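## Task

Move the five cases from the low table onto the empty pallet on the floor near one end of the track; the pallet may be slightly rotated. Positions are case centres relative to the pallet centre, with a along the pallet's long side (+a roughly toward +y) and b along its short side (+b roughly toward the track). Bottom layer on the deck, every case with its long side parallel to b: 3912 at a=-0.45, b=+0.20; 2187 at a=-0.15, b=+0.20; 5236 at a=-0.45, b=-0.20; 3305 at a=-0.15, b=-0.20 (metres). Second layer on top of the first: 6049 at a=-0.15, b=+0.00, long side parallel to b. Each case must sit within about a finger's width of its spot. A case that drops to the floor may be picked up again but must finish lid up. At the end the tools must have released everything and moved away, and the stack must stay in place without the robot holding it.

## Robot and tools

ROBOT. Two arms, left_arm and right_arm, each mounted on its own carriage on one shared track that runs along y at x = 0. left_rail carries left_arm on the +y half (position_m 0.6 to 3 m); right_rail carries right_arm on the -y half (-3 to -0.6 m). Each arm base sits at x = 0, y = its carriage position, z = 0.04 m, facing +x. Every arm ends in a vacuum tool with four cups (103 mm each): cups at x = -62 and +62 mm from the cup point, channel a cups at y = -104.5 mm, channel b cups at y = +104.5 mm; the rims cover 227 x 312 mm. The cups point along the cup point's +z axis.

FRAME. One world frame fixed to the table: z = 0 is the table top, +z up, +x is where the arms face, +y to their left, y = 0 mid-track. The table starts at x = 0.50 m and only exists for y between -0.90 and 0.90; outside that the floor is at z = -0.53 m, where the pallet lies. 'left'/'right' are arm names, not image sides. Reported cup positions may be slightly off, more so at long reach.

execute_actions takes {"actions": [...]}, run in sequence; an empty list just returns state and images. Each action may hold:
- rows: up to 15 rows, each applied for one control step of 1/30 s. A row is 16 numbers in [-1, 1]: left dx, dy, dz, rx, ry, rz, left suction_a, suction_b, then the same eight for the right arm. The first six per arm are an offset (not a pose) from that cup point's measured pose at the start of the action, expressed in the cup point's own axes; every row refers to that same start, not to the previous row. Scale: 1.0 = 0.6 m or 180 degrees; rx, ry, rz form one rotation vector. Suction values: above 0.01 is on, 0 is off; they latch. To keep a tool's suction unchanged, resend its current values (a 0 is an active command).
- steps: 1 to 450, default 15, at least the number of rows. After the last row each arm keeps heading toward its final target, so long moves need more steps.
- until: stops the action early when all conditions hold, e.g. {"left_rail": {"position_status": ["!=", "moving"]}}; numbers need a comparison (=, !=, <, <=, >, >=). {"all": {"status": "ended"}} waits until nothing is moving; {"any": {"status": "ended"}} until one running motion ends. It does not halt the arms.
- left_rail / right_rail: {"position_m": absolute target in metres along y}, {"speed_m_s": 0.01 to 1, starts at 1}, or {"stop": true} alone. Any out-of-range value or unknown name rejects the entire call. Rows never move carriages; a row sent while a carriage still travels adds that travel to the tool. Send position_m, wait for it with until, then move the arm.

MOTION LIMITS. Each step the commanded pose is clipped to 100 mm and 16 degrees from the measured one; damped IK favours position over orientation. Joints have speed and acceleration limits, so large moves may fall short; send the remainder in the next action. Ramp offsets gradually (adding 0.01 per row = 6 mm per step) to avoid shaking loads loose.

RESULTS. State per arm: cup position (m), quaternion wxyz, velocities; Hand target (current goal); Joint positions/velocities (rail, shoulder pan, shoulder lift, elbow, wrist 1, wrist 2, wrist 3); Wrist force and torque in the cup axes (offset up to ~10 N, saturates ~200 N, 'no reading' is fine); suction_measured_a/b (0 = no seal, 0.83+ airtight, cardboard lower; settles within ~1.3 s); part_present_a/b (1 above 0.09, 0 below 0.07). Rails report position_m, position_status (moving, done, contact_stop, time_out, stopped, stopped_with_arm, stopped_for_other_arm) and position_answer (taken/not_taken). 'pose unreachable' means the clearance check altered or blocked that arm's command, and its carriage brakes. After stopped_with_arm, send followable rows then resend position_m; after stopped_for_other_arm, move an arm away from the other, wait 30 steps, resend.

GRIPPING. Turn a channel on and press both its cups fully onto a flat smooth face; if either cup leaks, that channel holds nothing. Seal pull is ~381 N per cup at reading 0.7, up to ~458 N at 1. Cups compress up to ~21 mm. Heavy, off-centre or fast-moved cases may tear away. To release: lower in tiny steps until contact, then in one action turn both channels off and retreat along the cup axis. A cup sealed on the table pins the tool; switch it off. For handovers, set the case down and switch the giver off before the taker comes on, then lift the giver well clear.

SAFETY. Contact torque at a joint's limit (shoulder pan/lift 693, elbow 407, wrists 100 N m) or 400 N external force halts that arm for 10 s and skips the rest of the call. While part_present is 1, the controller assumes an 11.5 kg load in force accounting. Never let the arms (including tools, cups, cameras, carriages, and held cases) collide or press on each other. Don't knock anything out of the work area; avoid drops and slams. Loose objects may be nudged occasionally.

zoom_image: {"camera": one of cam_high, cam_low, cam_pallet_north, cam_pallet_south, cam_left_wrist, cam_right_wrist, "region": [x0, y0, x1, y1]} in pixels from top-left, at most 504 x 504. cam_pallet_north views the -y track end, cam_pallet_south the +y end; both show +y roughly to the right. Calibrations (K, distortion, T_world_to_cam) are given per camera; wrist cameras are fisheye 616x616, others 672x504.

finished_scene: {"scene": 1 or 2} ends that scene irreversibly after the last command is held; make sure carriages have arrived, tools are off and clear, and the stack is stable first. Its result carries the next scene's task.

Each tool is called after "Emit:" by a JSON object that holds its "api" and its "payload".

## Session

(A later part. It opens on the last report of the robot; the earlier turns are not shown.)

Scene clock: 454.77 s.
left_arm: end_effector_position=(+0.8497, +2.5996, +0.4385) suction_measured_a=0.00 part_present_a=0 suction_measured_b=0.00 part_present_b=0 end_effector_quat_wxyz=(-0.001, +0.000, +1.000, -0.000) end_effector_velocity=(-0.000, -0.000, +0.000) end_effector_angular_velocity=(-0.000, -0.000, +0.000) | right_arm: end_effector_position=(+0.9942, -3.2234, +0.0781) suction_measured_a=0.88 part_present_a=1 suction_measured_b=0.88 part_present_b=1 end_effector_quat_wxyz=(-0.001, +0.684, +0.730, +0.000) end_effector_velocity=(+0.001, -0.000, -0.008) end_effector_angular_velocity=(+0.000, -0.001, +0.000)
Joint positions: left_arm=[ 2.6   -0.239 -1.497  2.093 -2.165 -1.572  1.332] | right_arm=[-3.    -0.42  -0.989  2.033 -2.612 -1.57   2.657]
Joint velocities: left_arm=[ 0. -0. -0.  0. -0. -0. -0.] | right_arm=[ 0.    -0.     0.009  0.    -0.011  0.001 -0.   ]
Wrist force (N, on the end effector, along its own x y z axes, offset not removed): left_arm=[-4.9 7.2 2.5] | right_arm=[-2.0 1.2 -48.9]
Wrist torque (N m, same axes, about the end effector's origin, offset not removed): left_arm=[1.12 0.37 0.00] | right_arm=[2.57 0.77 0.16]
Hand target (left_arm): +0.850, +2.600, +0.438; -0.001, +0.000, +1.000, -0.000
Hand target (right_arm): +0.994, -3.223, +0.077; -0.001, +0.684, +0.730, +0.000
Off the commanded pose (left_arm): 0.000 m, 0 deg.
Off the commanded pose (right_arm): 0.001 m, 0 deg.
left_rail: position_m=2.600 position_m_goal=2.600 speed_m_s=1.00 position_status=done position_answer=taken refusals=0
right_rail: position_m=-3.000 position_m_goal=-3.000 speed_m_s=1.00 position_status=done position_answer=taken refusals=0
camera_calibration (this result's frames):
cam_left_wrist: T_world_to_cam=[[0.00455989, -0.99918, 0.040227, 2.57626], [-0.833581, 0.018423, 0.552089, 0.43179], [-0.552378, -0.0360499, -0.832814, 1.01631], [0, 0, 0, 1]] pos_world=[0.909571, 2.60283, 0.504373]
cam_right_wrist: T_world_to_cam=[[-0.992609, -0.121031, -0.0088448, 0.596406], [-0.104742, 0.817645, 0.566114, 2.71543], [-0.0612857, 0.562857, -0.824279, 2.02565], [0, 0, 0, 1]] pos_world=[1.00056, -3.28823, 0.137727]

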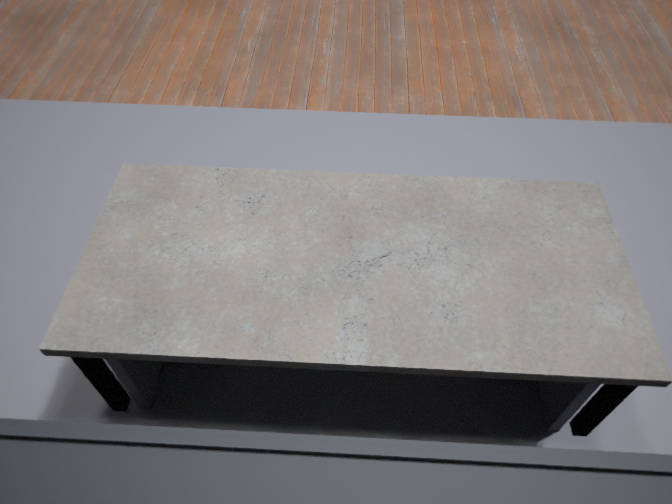

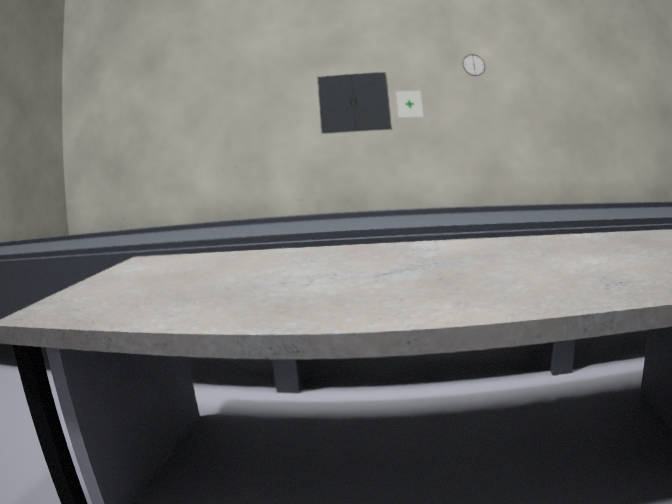

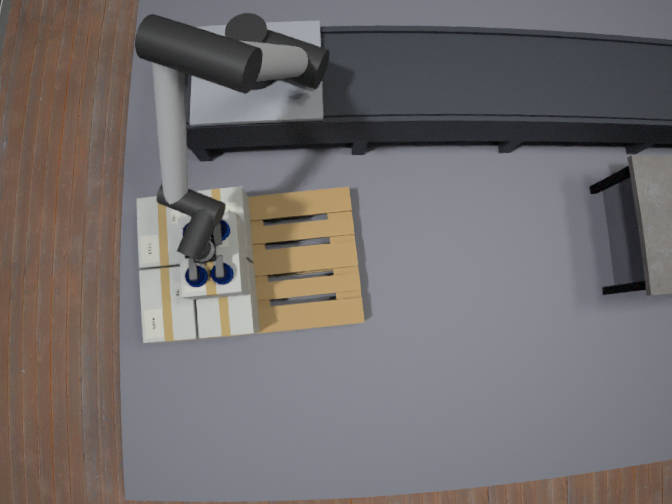

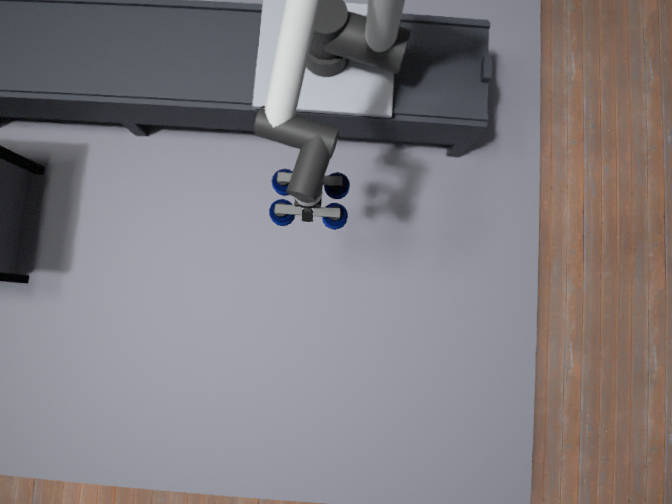

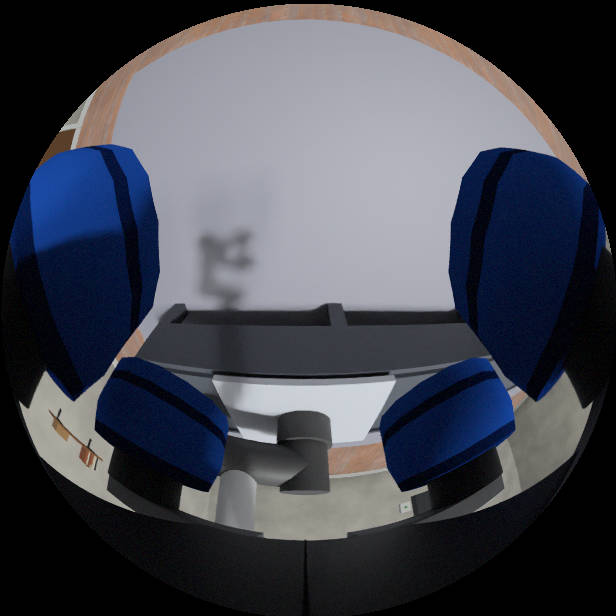

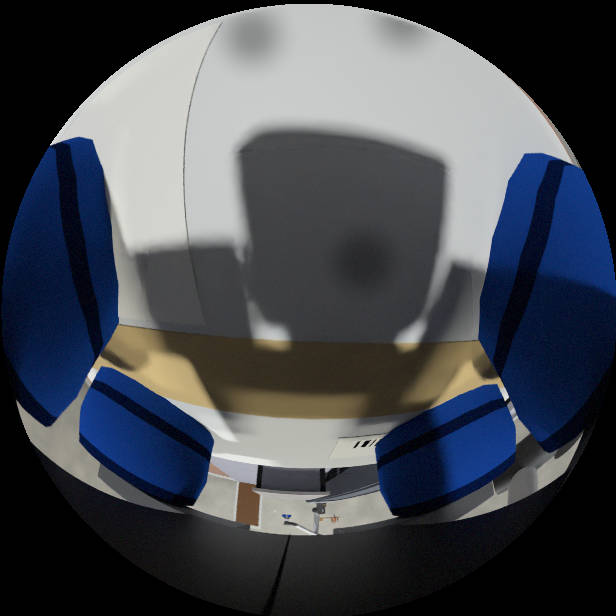

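Emit:
{"api": "execute_actions", "payload": {"actions": [{"rows":[[0,0,0,0,0,0,0,0,0,0,0.004,0,0,0,1,1],[0,0,0,0,0,0,0,0,0,0,0.006,0,0,0,1,1]],"steps":6},{"rows":[[0,0,0,0,0,0,0,0,0,0,0,0,0,0,0,0],[0,0,0,0,0,0,0,0,0,0,0,0,0,0,0,0],[0,0,0,0,0,0,0,0,0,0,-0.004,0,0,0,0,0],[0,0,0,0,0,0,0,0,0,0,-0.009,0,0,0,0,0],[0,0,0,0,0,0,0,0,0,0,-0.015,0,0,0,0,0],[0,0,0,0,0,0,0,0,0,0,-0.021,0,0,0,0,0],[0,0,0,0,0,0,0,0,0,0,-0.028,0,0,0,0,0],[0,0,0,0,0,0,0,0,0,0,-0.036,0,0,0,0,0],[0,0,0,0,0,0,0,0,0,0,-0.05,0,0,0,0,0],[0,0,0,0,0,0,0,0,0,0,-0.07,0,0,0,0,0],[0,0,0,0,0,0,0,0,0,0,-0.1,0,0,0,0,0],[0,0,0,0,0,0,0,0,0,0,-0.15,0,0,0,0,0]],"steps":16},{"rows":[[0,0,0,0,0,0,0,0,0.9,-0.2,-0.3,0,0,0,0,0]],"steps":36}]}}

Emit:
{"api": "zoom_image", "payload": {"camera": "cam_pallet_north", "region": [120, 170, 300, 350]}}

Scene clock: 465.73 s.
left_arm: end_effector_position=(+0.8497, +2.5996, +0.4385) suction_measured_a=0.00 part_present_a=0 suction_measured_b=0.00 part_present_b=0 end_effector_quat_wxyz=(-0.001, +0.000, +1.000, -0.000) end_effector_velocity=(-0.000, -0.000, +0.000) end_effector_angular_velocity=(-0.000, -0.000, +0.000) | right_arm: end_effector_position=(+0.8404, -2.6956, +0.3284) suction_measured_a=0.00 part_present_a=0 suction_measured_b=0.00 part_present_b=0 end_effector_quat_wxyz=(+0.000, +0.684, +0.730, -0.000) end_effector_velocity=(-0.003, +0.026, +0.008) end_effector_angular_velocity=(-0.004, +0.004, -0.005)
Joint positions: left_arm=[ 2.6   -0.239 -1.497  2.093 -2.165 -1.572  1.332] | right_arm=[-3.     0.121 -1.356  2.116 -2.331 -1.571  3.198]
Joint velocities: left_arm=[ 0. -0. -0.  0. -0. -0. -0.] | right_arm=[ 0.     0.031 -0.001 -0.016  0.021 -0.004  0.037]
Wrist force (N, on the end effector, along its own x y z axes, offset not removed): left_arm=[0.3 9.1 0.4] | right_arm=[0.5 -2.8 1.8]
Wrist torque (N m, same axes, about the end effector's origin, offset not removed): left_arm=[1.31 -0.40 0.16] | right_arm=[-0.08 0.68 0.09]
Hand target (left_arm): +0.850, +2.600, +0.438; -0.001, +0.000, +1.000, -0.000
Hand target (right_arm): +0.840, -2.693, +0.329; +0.000, +0.684, +0.730, -0.000
Off the commanded pose (left_arm): 0.000 m, 0 deg.
Off the commanded pose (right_arm): 0.003 m, 0 deg.
left_rail: position_m=2.600 position_m_goal=2.600 speed_m_s=1.00 position_status=done position_answer=taken refusals=0
right_rail: position_m=-3.000 position_m_goal=-3.000 speed_m_s=1.00 position_status=done position_answer=taken refusals=0
camera_calibration (this result's frames):
cam_left_wrist: T_world_to_cam=[[0.00456011, -0.99918, 0.0402269, 2.57626], [-0.833581, 0.0184227, 0.552089, 0.431791], [-0.552378, -0.03605, -0.832814, 1.01631], [0, 0, 0, 1]] pos_world=[0.909571, 2.60283, 0.504373]
cam_right_wrist: T_world_to_cam=[[-0.992536, -0.121484, -0.0106265, 0.509178], [-0.106269, 0.818887, 0.564031, 2.13136], [-0.059819, 0.560951, -0.825685, 1.91955], [0, 0, 0, 1]] pos_world=[0.846701, -2.76026, 0.3882]

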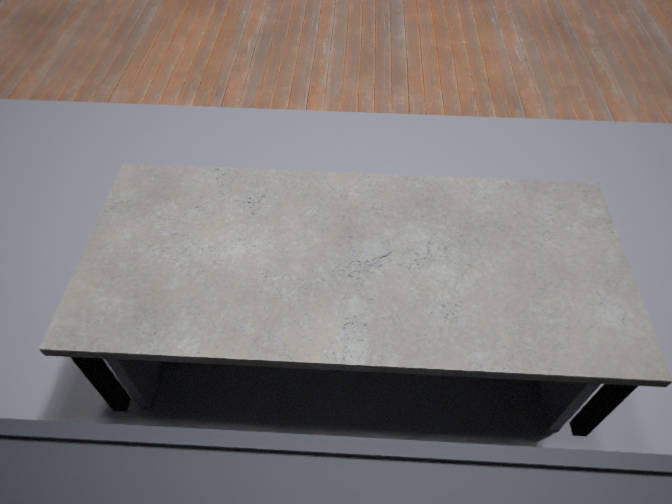

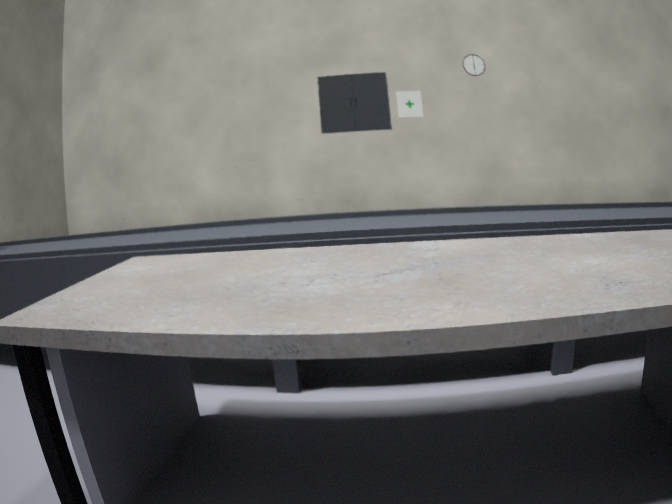

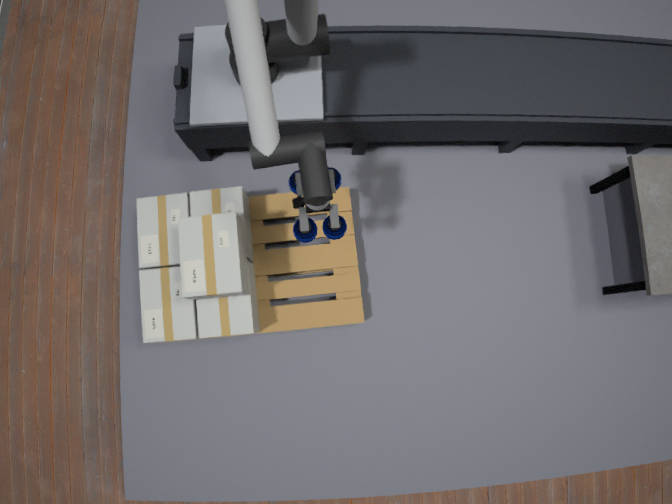

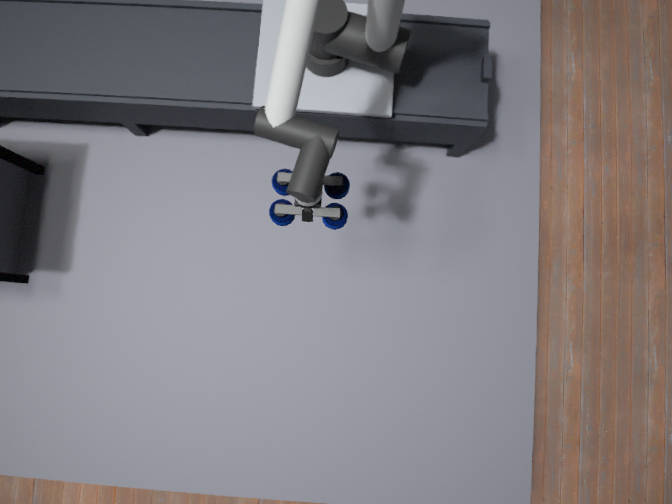

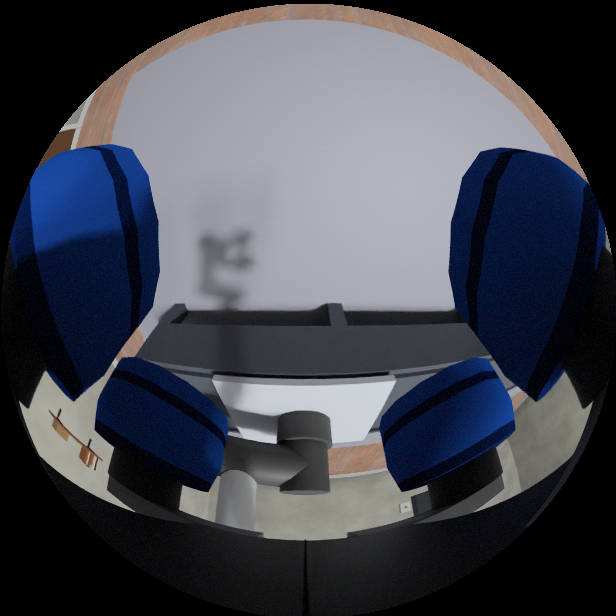

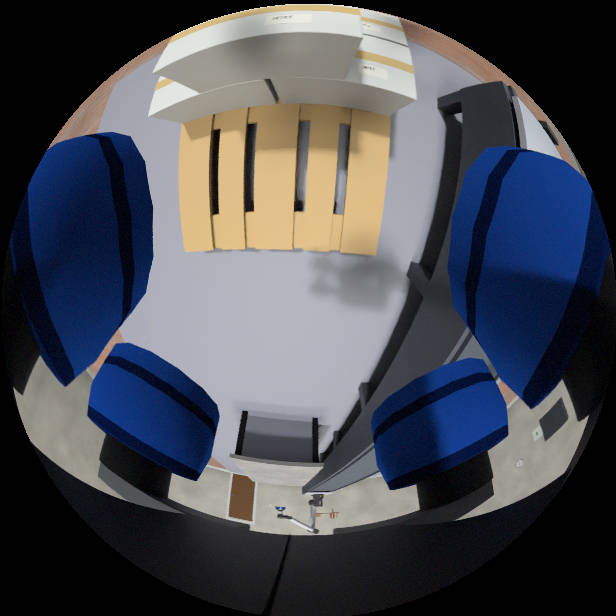

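Region (120, 170, 300, 350) of cam_pallet_north's 672x504 image, scaled by 2.800, with more detail than that image has.

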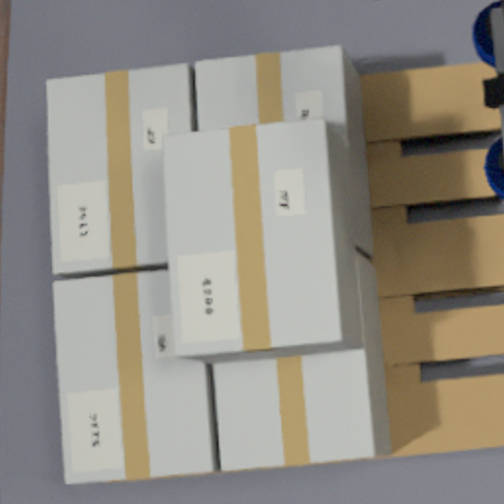

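Emit:
{"api": "finished_scene", "payload": {"scene": 1}}

The scene is finished: the task was done.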